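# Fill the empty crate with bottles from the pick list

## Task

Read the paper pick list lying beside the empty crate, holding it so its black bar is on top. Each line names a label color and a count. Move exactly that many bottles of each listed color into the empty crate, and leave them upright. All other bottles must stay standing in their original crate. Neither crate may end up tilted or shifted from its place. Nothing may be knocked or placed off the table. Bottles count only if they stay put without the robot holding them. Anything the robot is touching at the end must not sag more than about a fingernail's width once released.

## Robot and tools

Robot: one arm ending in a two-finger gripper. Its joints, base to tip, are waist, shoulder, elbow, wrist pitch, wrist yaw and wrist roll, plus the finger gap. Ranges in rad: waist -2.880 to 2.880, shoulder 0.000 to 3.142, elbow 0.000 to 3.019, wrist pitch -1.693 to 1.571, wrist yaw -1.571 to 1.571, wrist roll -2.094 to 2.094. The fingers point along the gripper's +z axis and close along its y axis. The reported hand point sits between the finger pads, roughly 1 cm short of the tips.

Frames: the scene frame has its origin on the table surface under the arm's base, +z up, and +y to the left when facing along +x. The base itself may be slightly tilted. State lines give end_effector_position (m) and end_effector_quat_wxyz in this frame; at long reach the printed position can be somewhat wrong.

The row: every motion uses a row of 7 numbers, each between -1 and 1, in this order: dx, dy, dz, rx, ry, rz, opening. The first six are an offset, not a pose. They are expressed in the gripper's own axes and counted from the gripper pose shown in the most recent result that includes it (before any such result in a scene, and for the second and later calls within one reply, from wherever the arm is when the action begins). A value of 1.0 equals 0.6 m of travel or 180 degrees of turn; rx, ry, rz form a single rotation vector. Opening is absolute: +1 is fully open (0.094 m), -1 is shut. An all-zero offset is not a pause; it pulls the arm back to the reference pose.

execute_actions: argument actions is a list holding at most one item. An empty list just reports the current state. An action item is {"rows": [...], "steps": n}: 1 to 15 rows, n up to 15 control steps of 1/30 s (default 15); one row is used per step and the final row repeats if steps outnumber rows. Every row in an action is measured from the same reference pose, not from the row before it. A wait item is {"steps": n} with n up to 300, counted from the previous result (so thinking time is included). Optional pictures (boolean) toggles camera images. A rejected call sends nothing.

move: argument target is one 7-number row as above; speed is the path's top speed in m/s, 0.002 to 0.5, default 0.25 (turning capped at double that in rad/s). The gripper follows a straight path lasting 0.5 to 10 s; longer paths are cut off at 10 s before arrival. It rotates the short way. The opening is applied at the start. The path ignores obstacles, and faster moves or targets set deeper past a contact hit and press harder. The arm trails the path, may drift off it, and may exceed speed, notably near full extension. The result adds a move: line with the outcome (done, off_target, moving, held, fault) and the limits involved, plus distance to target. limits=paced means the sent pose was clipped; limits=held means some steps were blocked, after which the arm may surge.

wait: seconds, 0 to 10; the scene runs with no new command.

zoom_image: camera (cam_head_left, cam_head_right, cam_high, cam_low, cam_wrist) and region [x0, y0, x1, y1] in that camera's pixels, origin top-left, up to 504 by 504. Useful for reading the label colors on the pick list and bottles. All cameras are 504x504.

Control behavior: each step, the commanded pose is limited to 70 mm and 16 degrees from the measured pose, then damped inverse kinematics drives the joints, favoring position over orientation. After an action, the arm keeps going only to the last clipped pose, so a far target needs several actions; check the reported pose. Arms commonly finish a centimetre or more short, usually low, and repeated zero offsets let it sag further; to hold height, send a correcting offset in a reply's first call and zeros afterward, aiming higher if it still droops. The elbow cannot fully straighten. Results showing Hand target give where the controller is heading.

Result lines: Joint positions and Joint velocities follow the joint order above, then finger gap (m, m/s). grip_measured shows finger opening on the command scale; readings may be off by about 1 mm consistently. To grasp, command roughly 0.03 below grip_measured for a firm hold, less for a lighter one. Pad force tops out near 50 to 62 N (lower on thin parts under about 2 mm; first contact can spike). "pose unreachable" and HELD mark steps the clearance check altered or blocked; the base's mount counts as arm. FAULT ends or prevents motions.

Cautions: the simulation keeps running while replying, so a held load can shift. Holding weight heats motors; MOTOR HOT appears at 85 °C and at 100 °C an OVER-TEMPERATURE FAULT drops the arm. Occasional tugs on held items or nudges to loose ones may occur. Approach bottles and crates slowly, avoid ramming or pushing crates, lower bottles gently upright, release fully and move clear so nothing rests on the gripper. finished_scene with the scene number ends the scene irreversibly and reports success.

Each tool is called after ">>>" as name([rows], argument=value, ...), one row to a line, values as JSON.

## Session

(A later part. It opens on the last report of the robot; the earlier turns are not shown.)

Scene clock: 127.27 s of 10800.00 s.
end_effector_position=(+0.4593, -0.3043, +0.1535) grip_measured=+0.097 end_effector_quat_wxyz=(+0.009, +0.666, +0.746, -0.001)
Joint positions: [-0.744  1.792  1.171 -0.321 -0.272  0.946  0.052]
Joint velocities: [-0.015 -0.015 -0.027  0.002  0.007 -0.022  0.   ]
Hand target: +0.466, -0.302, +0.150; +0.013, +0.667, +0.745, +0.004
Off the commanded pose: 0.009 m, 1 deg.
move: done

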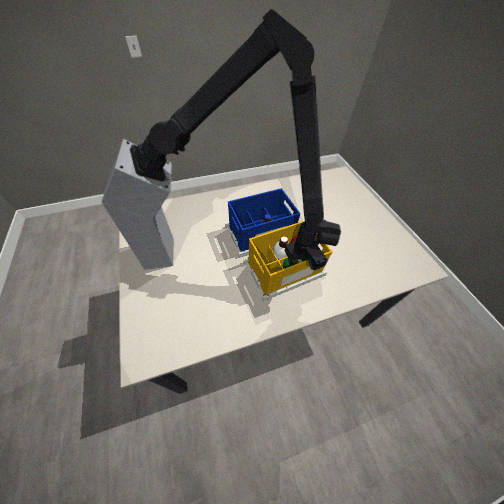

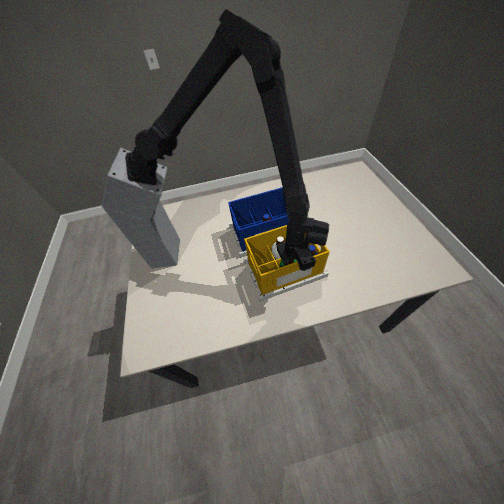

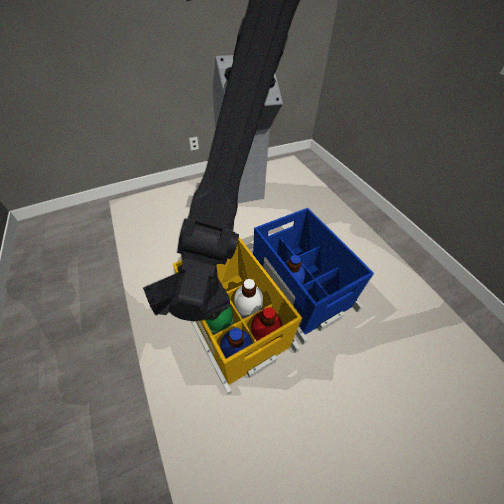

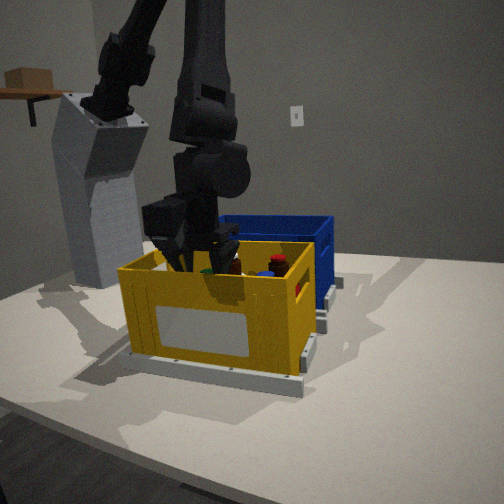

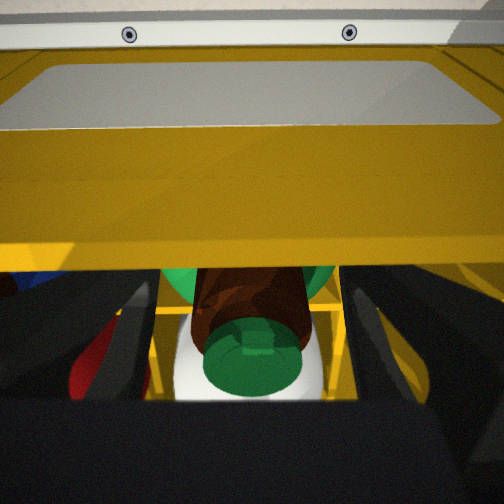

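>>> move(target=[0.02,0.01,0.018,0,0,0,0], speed=0.04)

>>> move(target=[0,0,0,0,0,0,-0.4])

>>> move(target=[-0.01,0.015,-0.37,-0.01,-0.005,0,-0.4], speed=0.12)

>>> move(target=[0.52,0.03,-0.02,0,0,0,-0.4], speed=0.15)

Scene clock: 134.37 s of 10800.00 s.
end_effector_position=(+0.4647, -0.2971, +0.1501) grip_measured=+0.003 end_effector_quat_wxyz=(+0.012, +0.662, +0.749, -0.003)
Joint positions: [-0.724  1.794  1.171 -0.31  -0.255  0.955  0.047]
Joint velocities: [ 0.005 -0.015  0.002 -0.012 -0.022 -0.007 -0.   ]
Hand target: +0.464, -0.292, +0.143; +0.009, +0.666, +0.746, -0.001
Off the commanded pose: 0.009 m, 1 deg.
After step 90, 3.37 s passed at rest.
move: done

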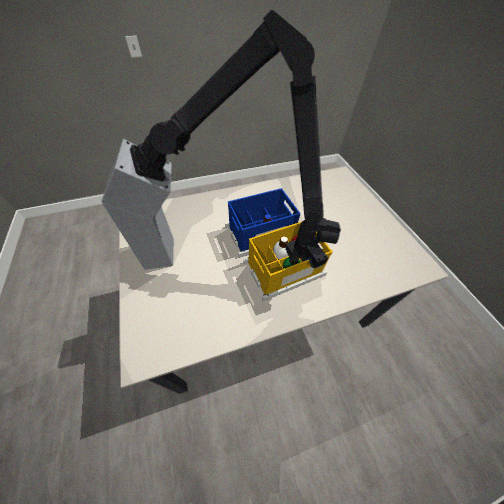

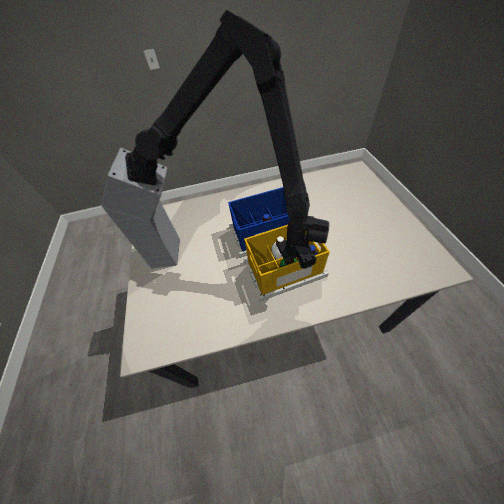

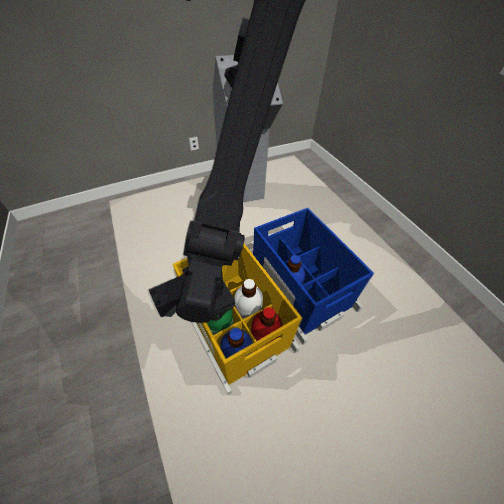

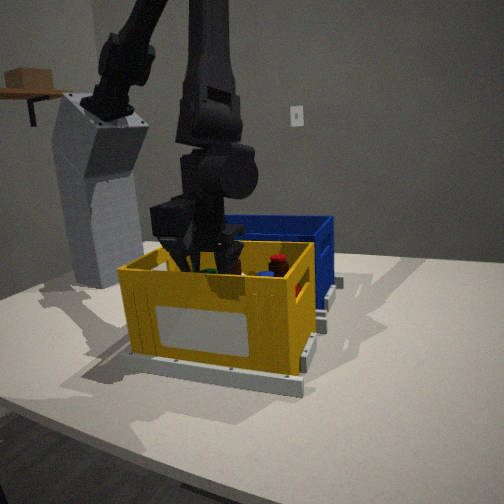

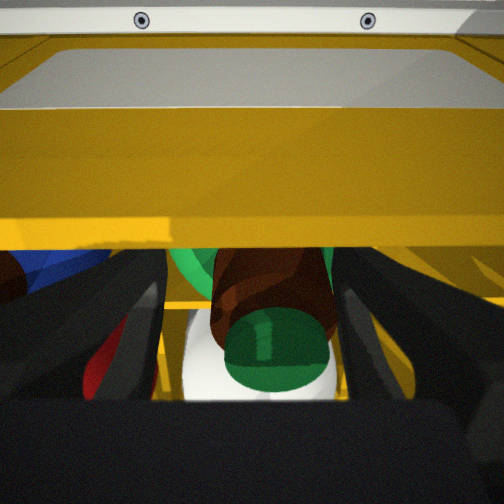

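Scene clock: 134.87 s of 10800.00 s.
end_effector_position=(+0.4640, -0.2971, +0.1500) grip_measured=-0.329 end_effector_quat_wxyz=(+0.011, +0.662, +0.749, -0.004)
Joint positions: [-0.725  1.794  1.17  -0.311 -0.254  0.955  0.032]
Joint velocities: [-0.015 -0.024  0.007 -0.007 -0.051  0.037  0.001]
Hand target: +0.465, -0.297, +0.150; +0.012, +0.662, +0.749, -0.003
Off the commanded pose: 0.001 m, 0 deg.
move: done

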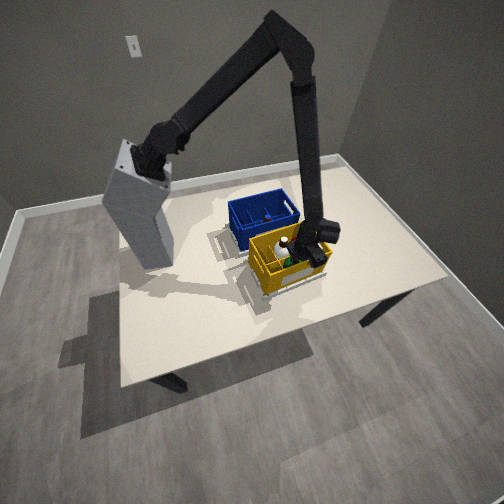

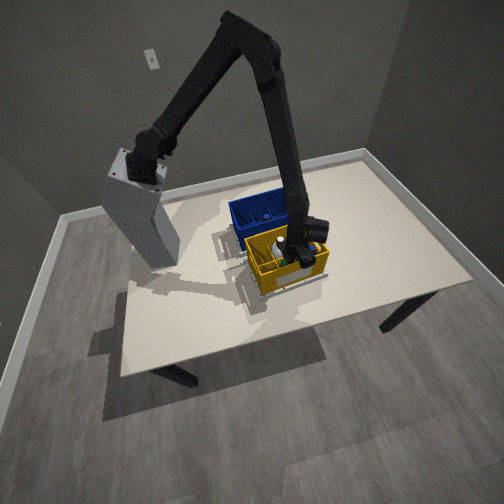

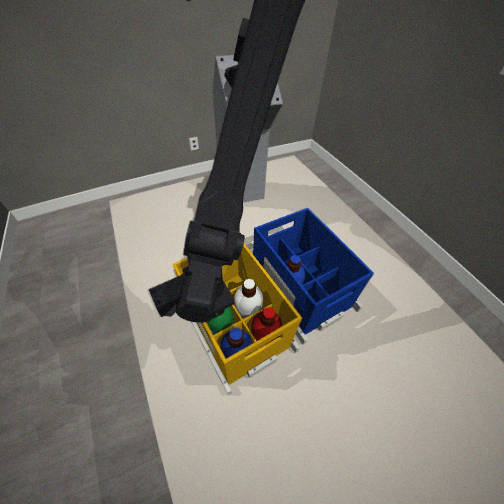

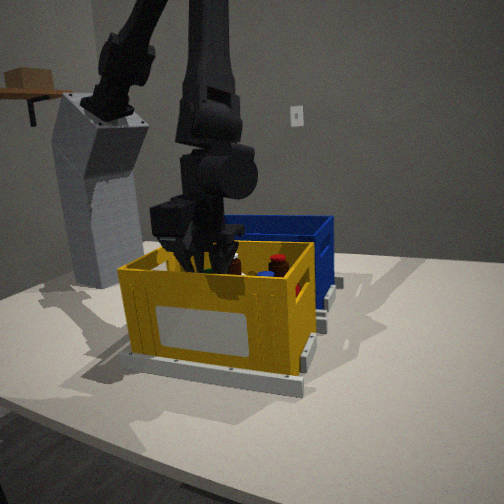

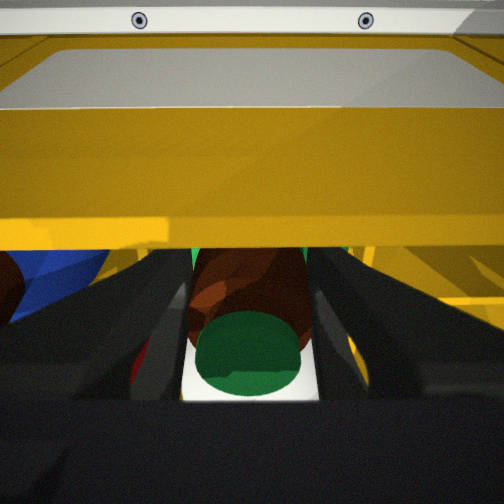

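Scene clock: 137.13 s of 10800.00 s.
end_effector_position=(+0.4568, -0.2867, +0.3454) grip_measured=-0.329 end_effector_quat_wxyz=(-0.003, +0.669, +0.743, -0.000)
Joint positions: [-0.841  1.349  1.084 -0.727 -0.333  0.864  0.032]
Joint velocities: [-0.005 -0.015 -0.007 -0.002 -0.066  0.022  0.   ]
Hand target: +0.473, -0.298, +0.373; +0.028, +0.661, +0.750, +0.001
Off the commanded pose: 0.032 m, 4 deg.
move: off_target

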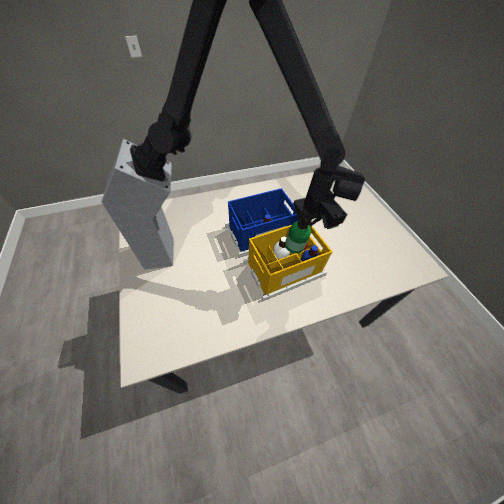

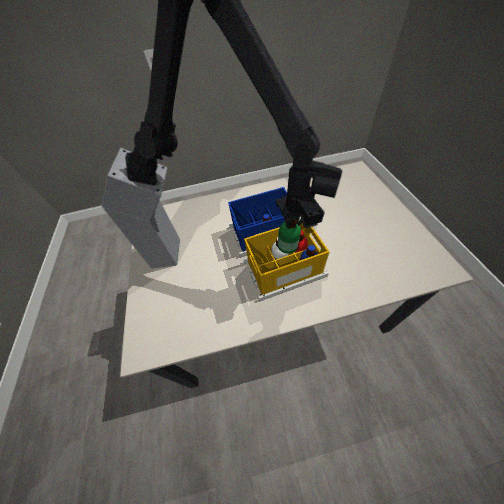

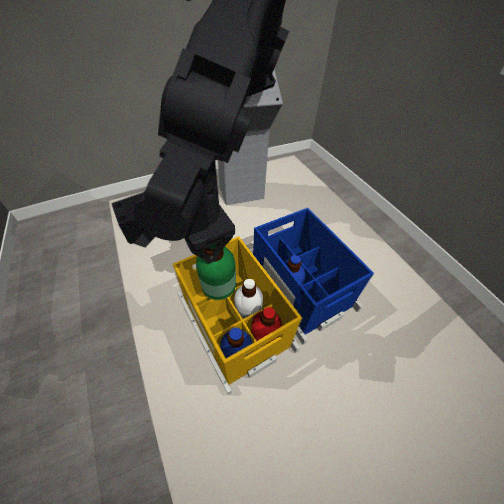

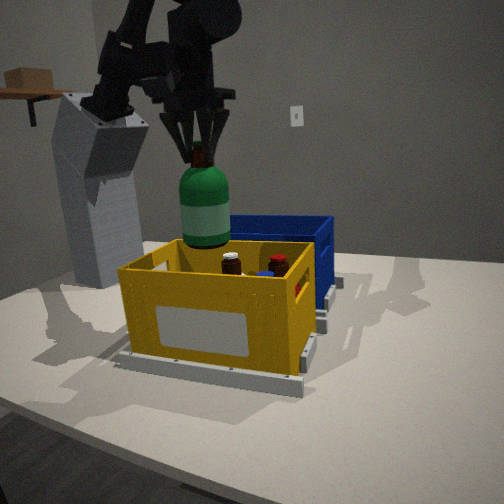

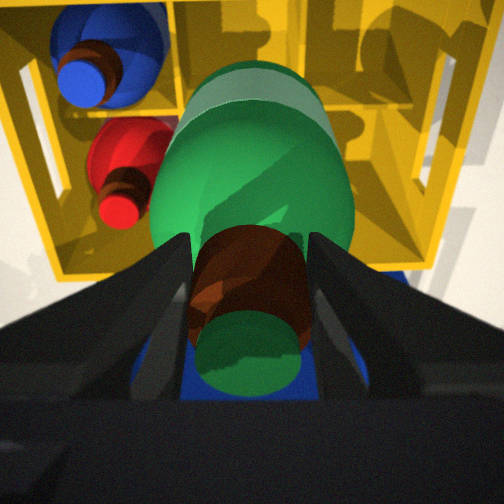

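Scene clock: 139.77 s of 10800.00 s.
end_effector_position=(+0.4348, +0.0293, +0.3479) grip_measured=-0.329 end_effector_quat_wxyz=(-0.021, +0.666, +0.745, -0.008)
Joint positions: [ 0.004  1.099  0.78  -0.65   0.154  1.552  0.032]
Joint velocities: [ 0.005  0.005 -0.012 -0.007 -0.007 -0.051 -0.   ]
Hand target: +0.447, +0.029, +0.362; -0.008, +0.674, +0.739, +0.009
Off the commanded pose: 0.013 m, 2 deg.
move: off_target

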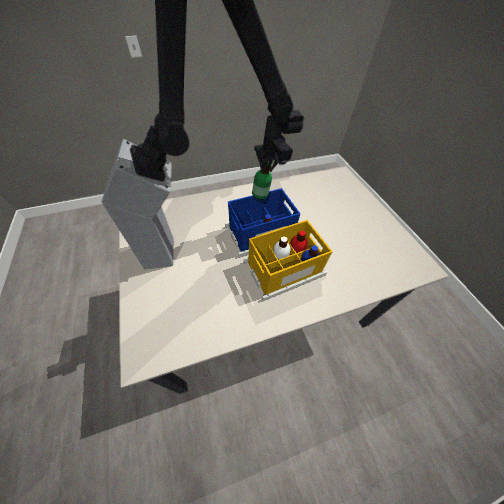

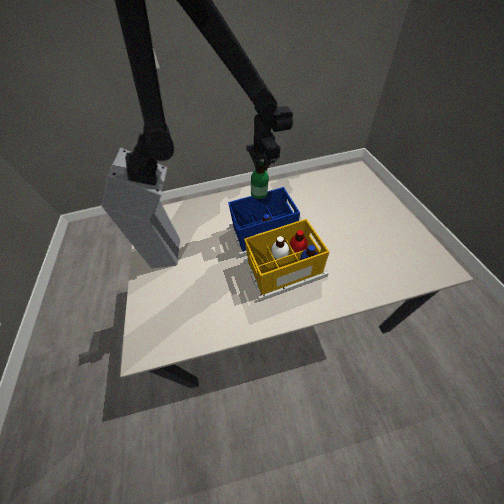

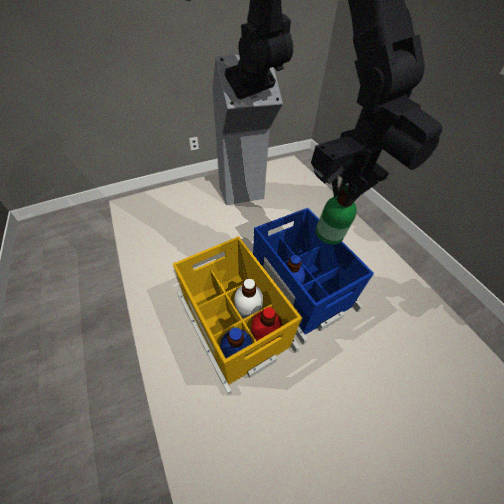

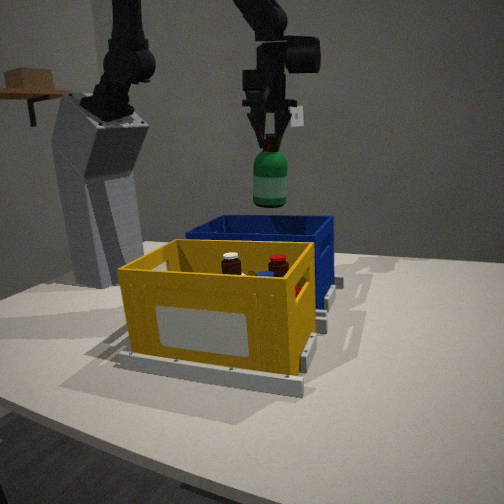

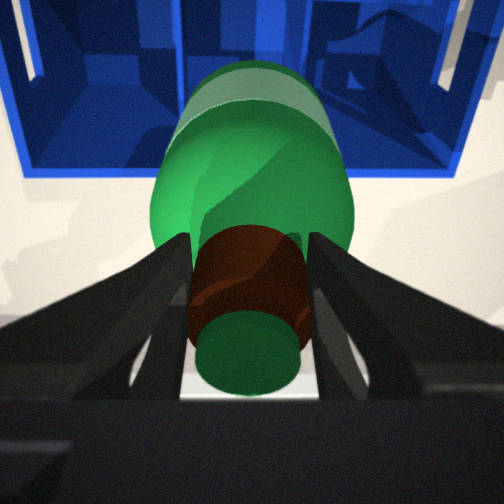

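>>> move(target=[-0.015,0.04,0.14,-0.033,-0.012,0,-0.4], speed=0.06)

Scene clock: 144.10 s of 10800.00 s.
end_effector_position=(+0.4457, +0.0270, +0.2557) grip_measured=-0.329 end_effector_quat_wxyz=(+0.016, +0.668, +0.744, +0.010)
Joint positions: [-0.034  1.348  0.754 -0.291  0.16   1.514  0.032]
Joint velocities: [ 0.005  0.005 -0.002  0.012  0.051 -0.007 -0.   ]
Hand target: +0.455, +0.024, +0.262; +0.028, +0.666, +0.745, +0.018
Off the commanded pose: 0.013 m, 2 deg.
move: off_target

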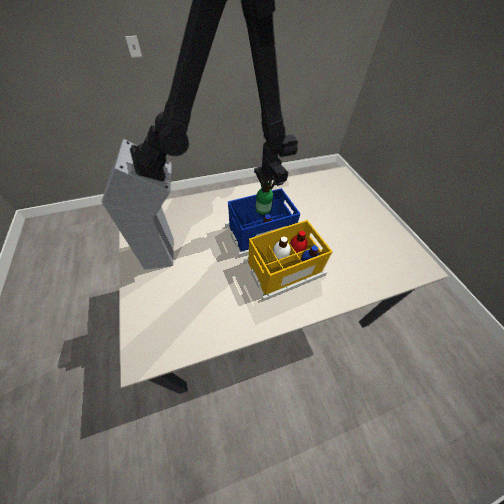

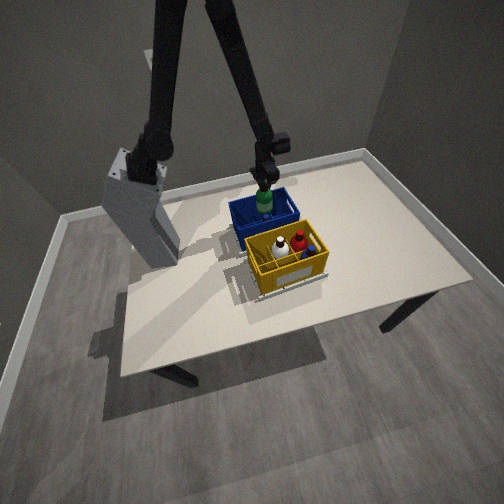

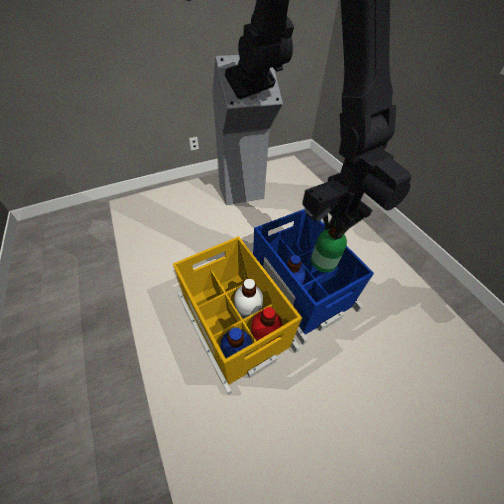

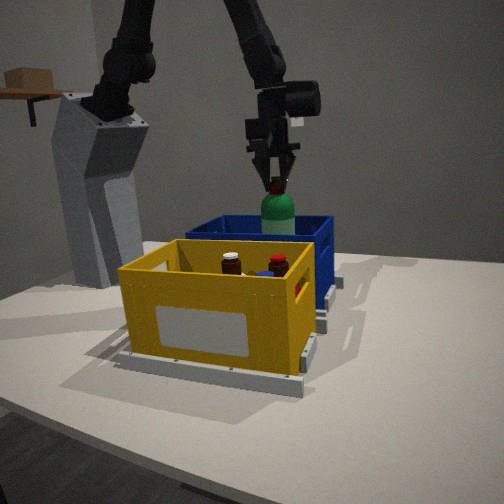

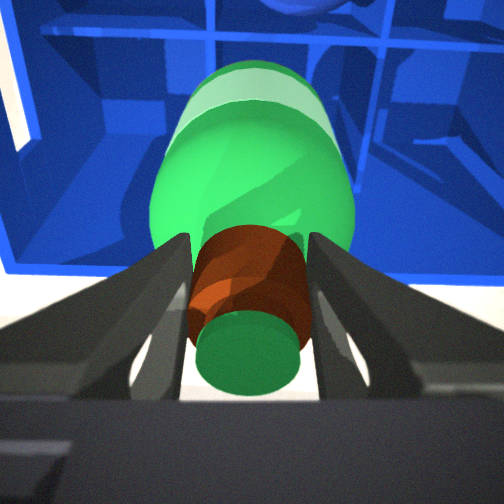

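>>> move(target=[-0.01,-0.015,-0.005,0,0,0,-0.4], speed=0.04)

Scene clock: 149.93 s of 10800.00 s.
end_effector_position=(+0.4267, +0.0217, +0.2500) grip_measured=-0.329 end_effector_quat_wxyz=(+0.005, +0.670, +0.742, -0.003)
Joint positions: [-0.047  1.353  0.724 -0.291  0.156  1.514  0.032]
Joint velocities: [-0.015 -0.005  0.002  0.022 -0.022 -0.022  0.   ]
Hand target: +0.437, +0.020, +0.258; +0.016, +0.668, +0.744, +0.009
Off the commanded pose: 0.014 m, 2 deg.
After step 90, 2.10 s passed at rest.
move: off_target

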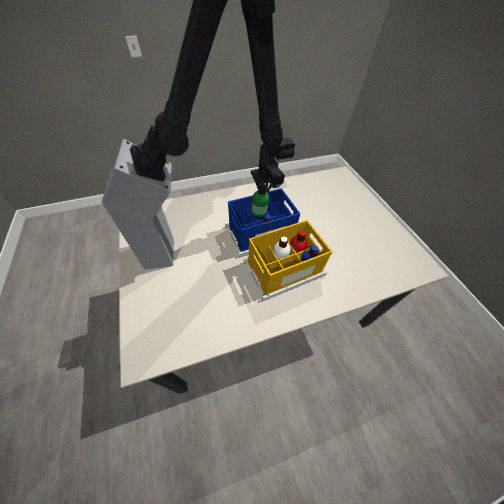

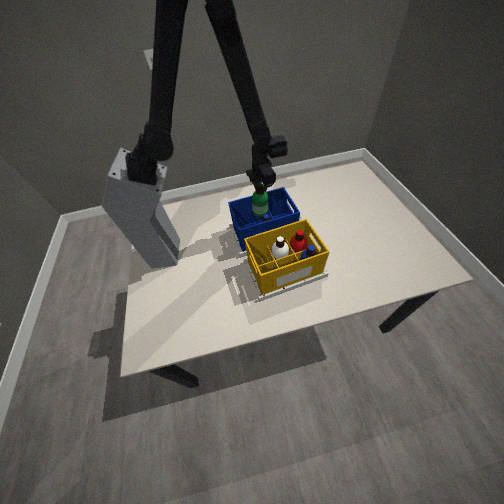

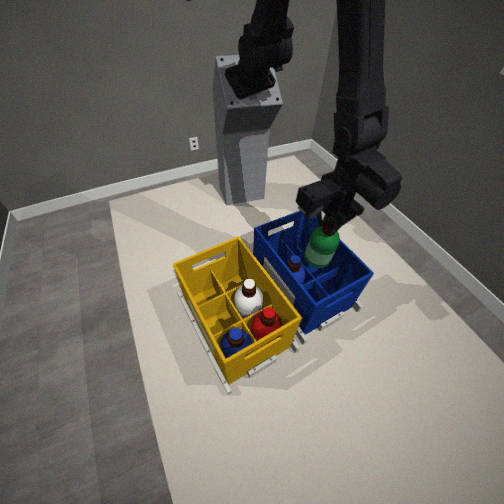

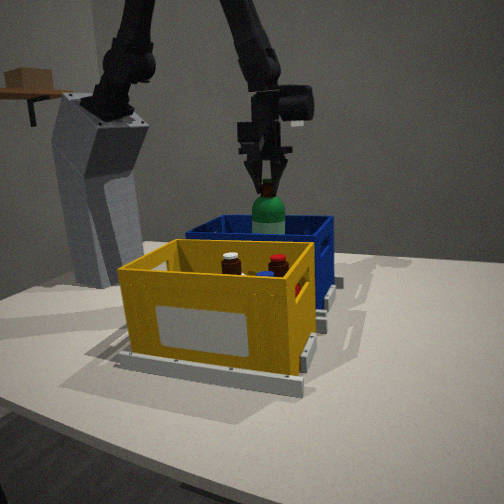

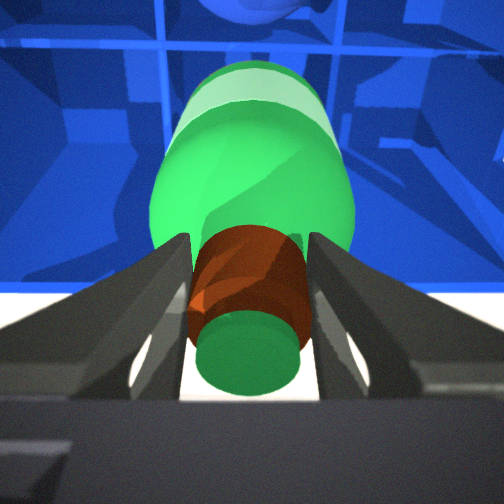

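>>> move(target=[0.005,0.05,0.03,-0.02,0,0,-0.4], speed=0.04)

Scene clock: 153.80 s of 10800.00 s.
end_effector_position=(+0.4329, +0.0257, +0.2248) grip_measured=-0.329 end_effector_quat_wxyz=(+0.010, +0.671, +0.742, +0.002)
Joint positions: [-0.047  1.436  0.746 -0.215  0.155  1.514  0.032]
Joint velocities: [ 0.005 -0.024  0.007  0.007 -0.081  0.066  0.001]
Hand target: +0.456, +0.027, +0.232; +0.026, +0.670, +0.742, +0.020
Off the commanded pose: 0.025 m, 3 deg.
move: off_target

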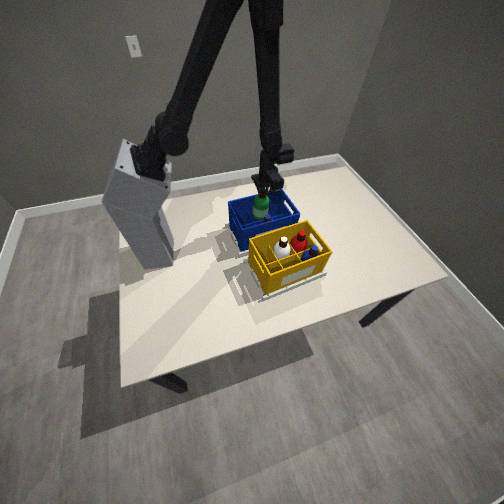

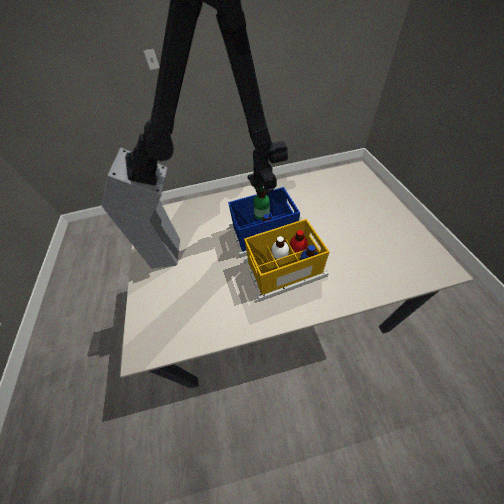

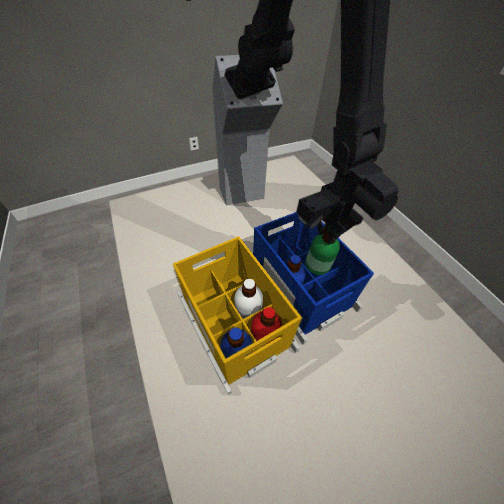

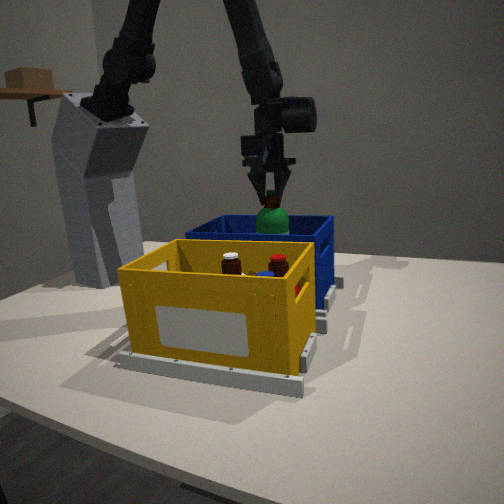

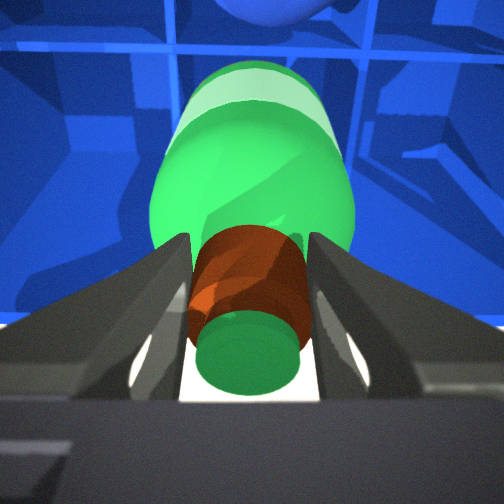

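>>> move(target=[0,0.025,0.117,-0.015,0,0,-0.4], speed=0.035)

>>> move(target=[0,0,0,0,0,0,0.1])

>>> move(target=[0,0,-0.16,0,0,0,0.1], speed=0.12)

Scene clock: 160.47 s of 10800.00 s.
end_effector_position=(+0.4304, +0.0283, +0.1493) grip_measured=-0.329 end_effector_quat_wxyz=(+0.013, +0.672, +0.740, +0.005)
Joint positions: [-0.067  1.672  0.805 -0.027  0.142  1.5    0.032]
Joint velocities: [-0.005 -0.015  0.007 -0.002 -0.007 -0.022 -0.   ]
Hand target: +0.448, +0.026, +0.155; +0.026, +0.670, +0.742, +0.019
Off the commanded pose: 0.020 m, 2 deg.
After step 90, 1.33 s passed at rest.
move: off_target

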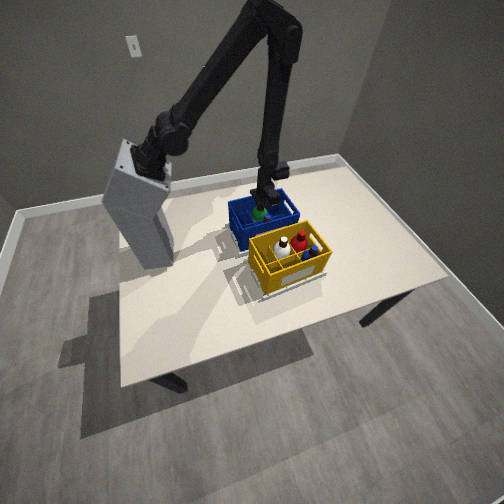

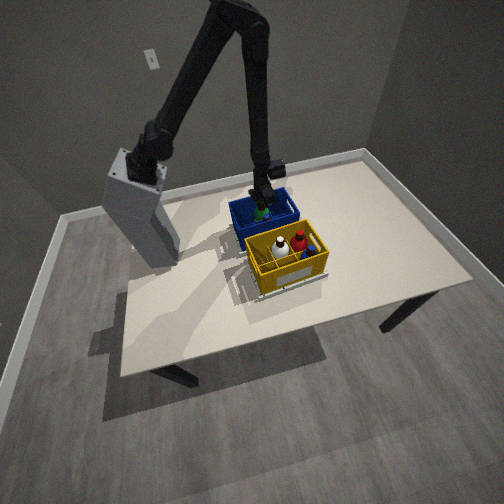

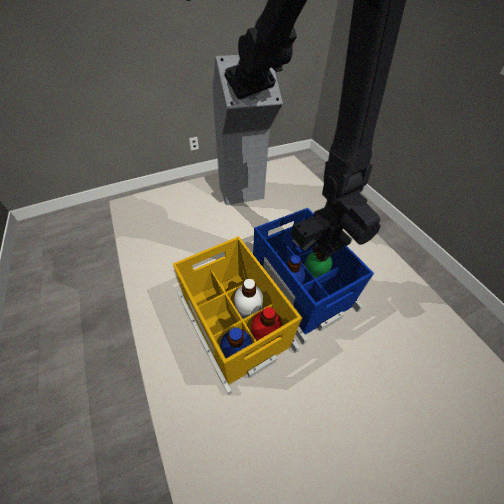

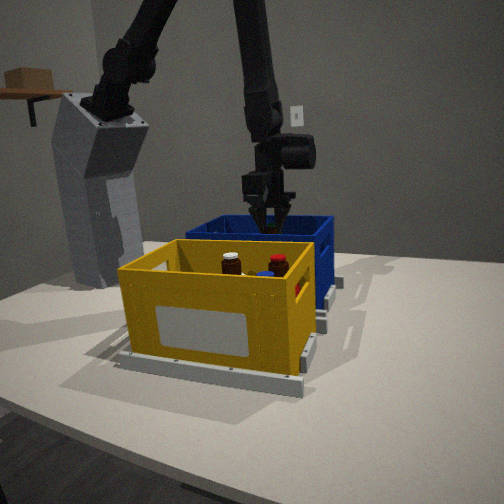

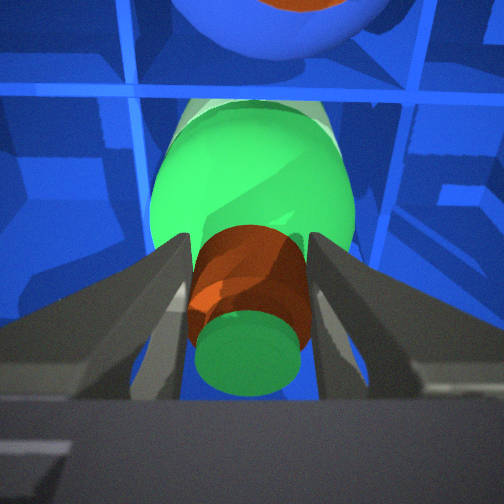

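Scene clock: 160.97 s of 10800.00 s.
end_effector_position=(+0.4301, +0.0283, +0.1491) grip_measured=+0.097 end_effector_quat_wxyz=(+0.012, +0.672, +0.740, +0.005)
Joint positions: [-0.067  1.672  0.805 -0.027  0.142  1.5    0.052]
Joint velocities: [-0.015  0.005 -0.002  0.007 -0.007  0.037  0.   ]
Hand target: +0.430, +0.028, +0.149; +0.012, +0.672, +0.740, +0.005
Off the commanded pose: 0.000 m, 0 deg.
move: done

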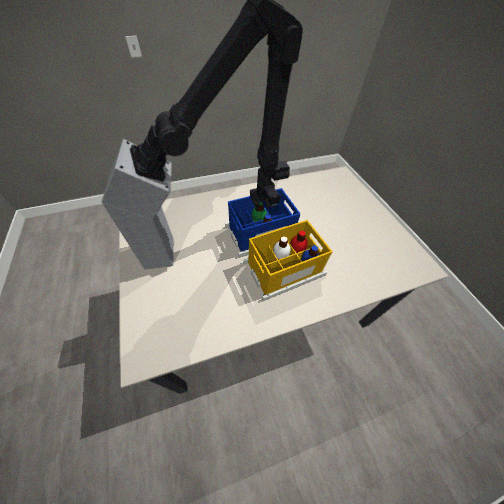

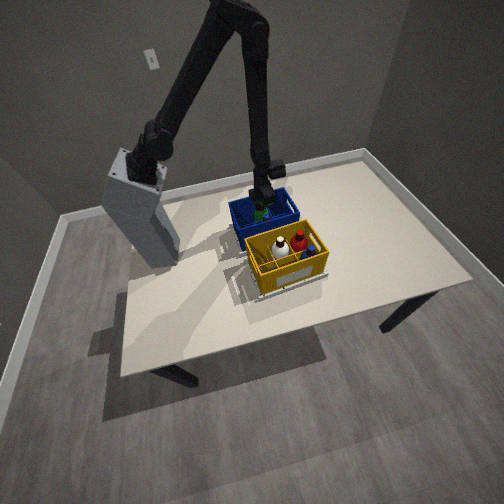

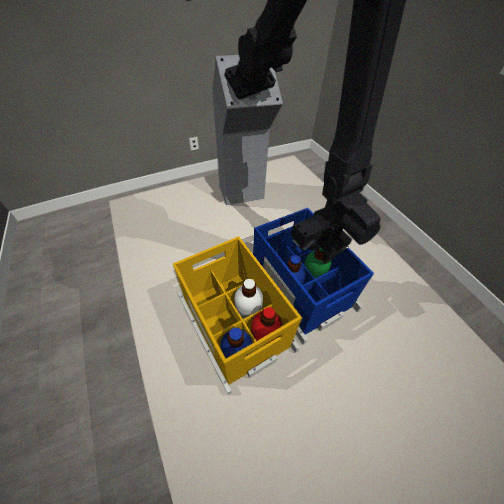

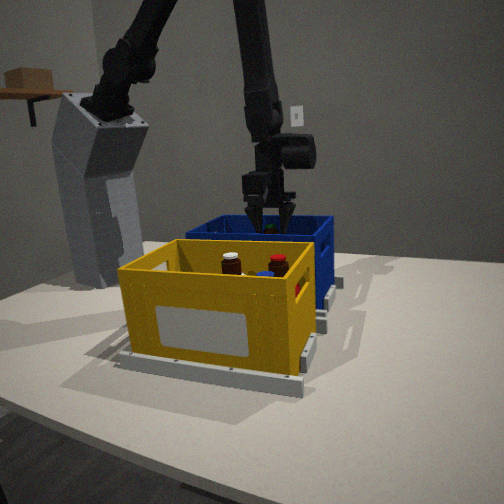

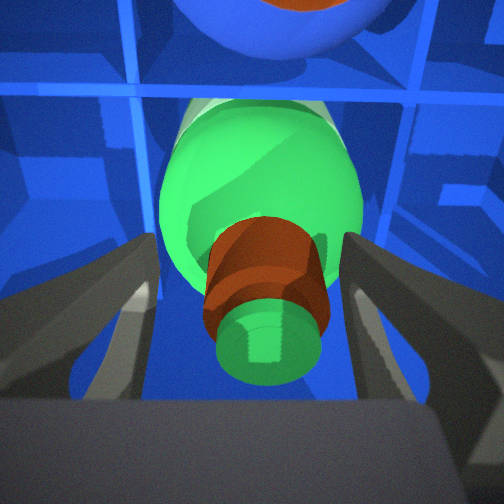

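Scene clock: 162.13 s of 10800.00 s.
end_effector_position=(+0.4322, +0.0265, +0.2437) grip_measured=+0.097 end_effector_quat_wxyz=(+0.014, +0.670, +0.743, +0.006)
Joint positions: [-0.037  1.374  0.726 -0.246  0.161  1.516  0.052]
Joint velocities: [-0.005 -0.005 -0.017 -0.002 -0.007 -0.066 -0.   ]
Hand target: +0.429, +0.030, +0.246; +0.012, +0.672, +0.740, +0.005
Off the commanded pose: 0.005 m, 0 deg.
move: done

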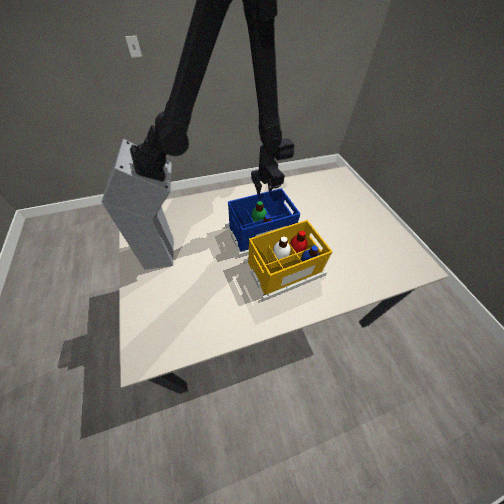

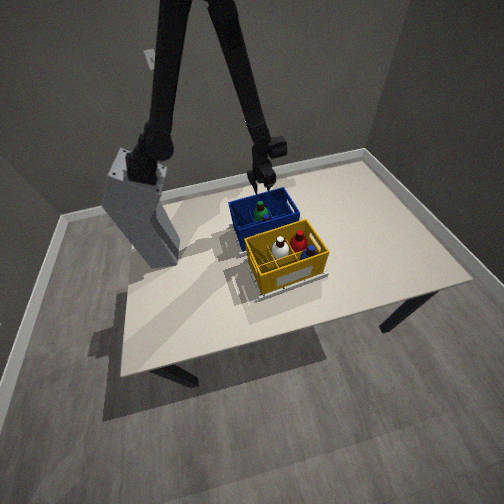

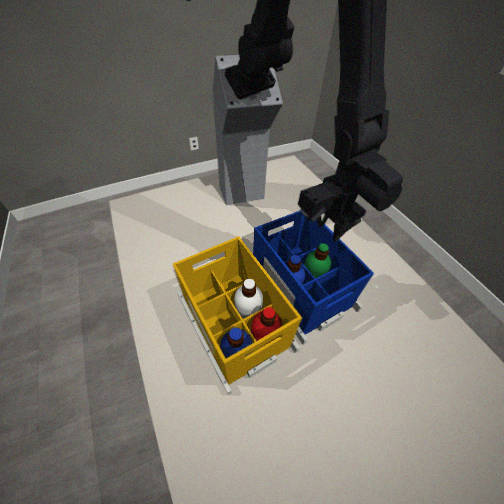

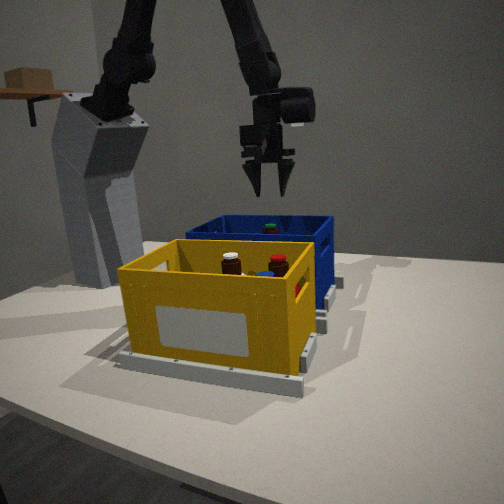

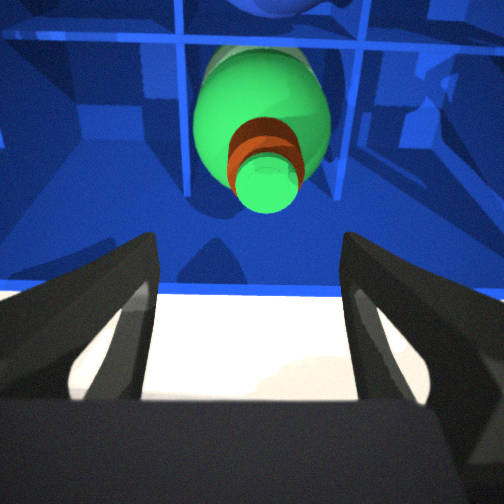

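>>> finished_scene(scene=1)

The scene is finished: the task was done.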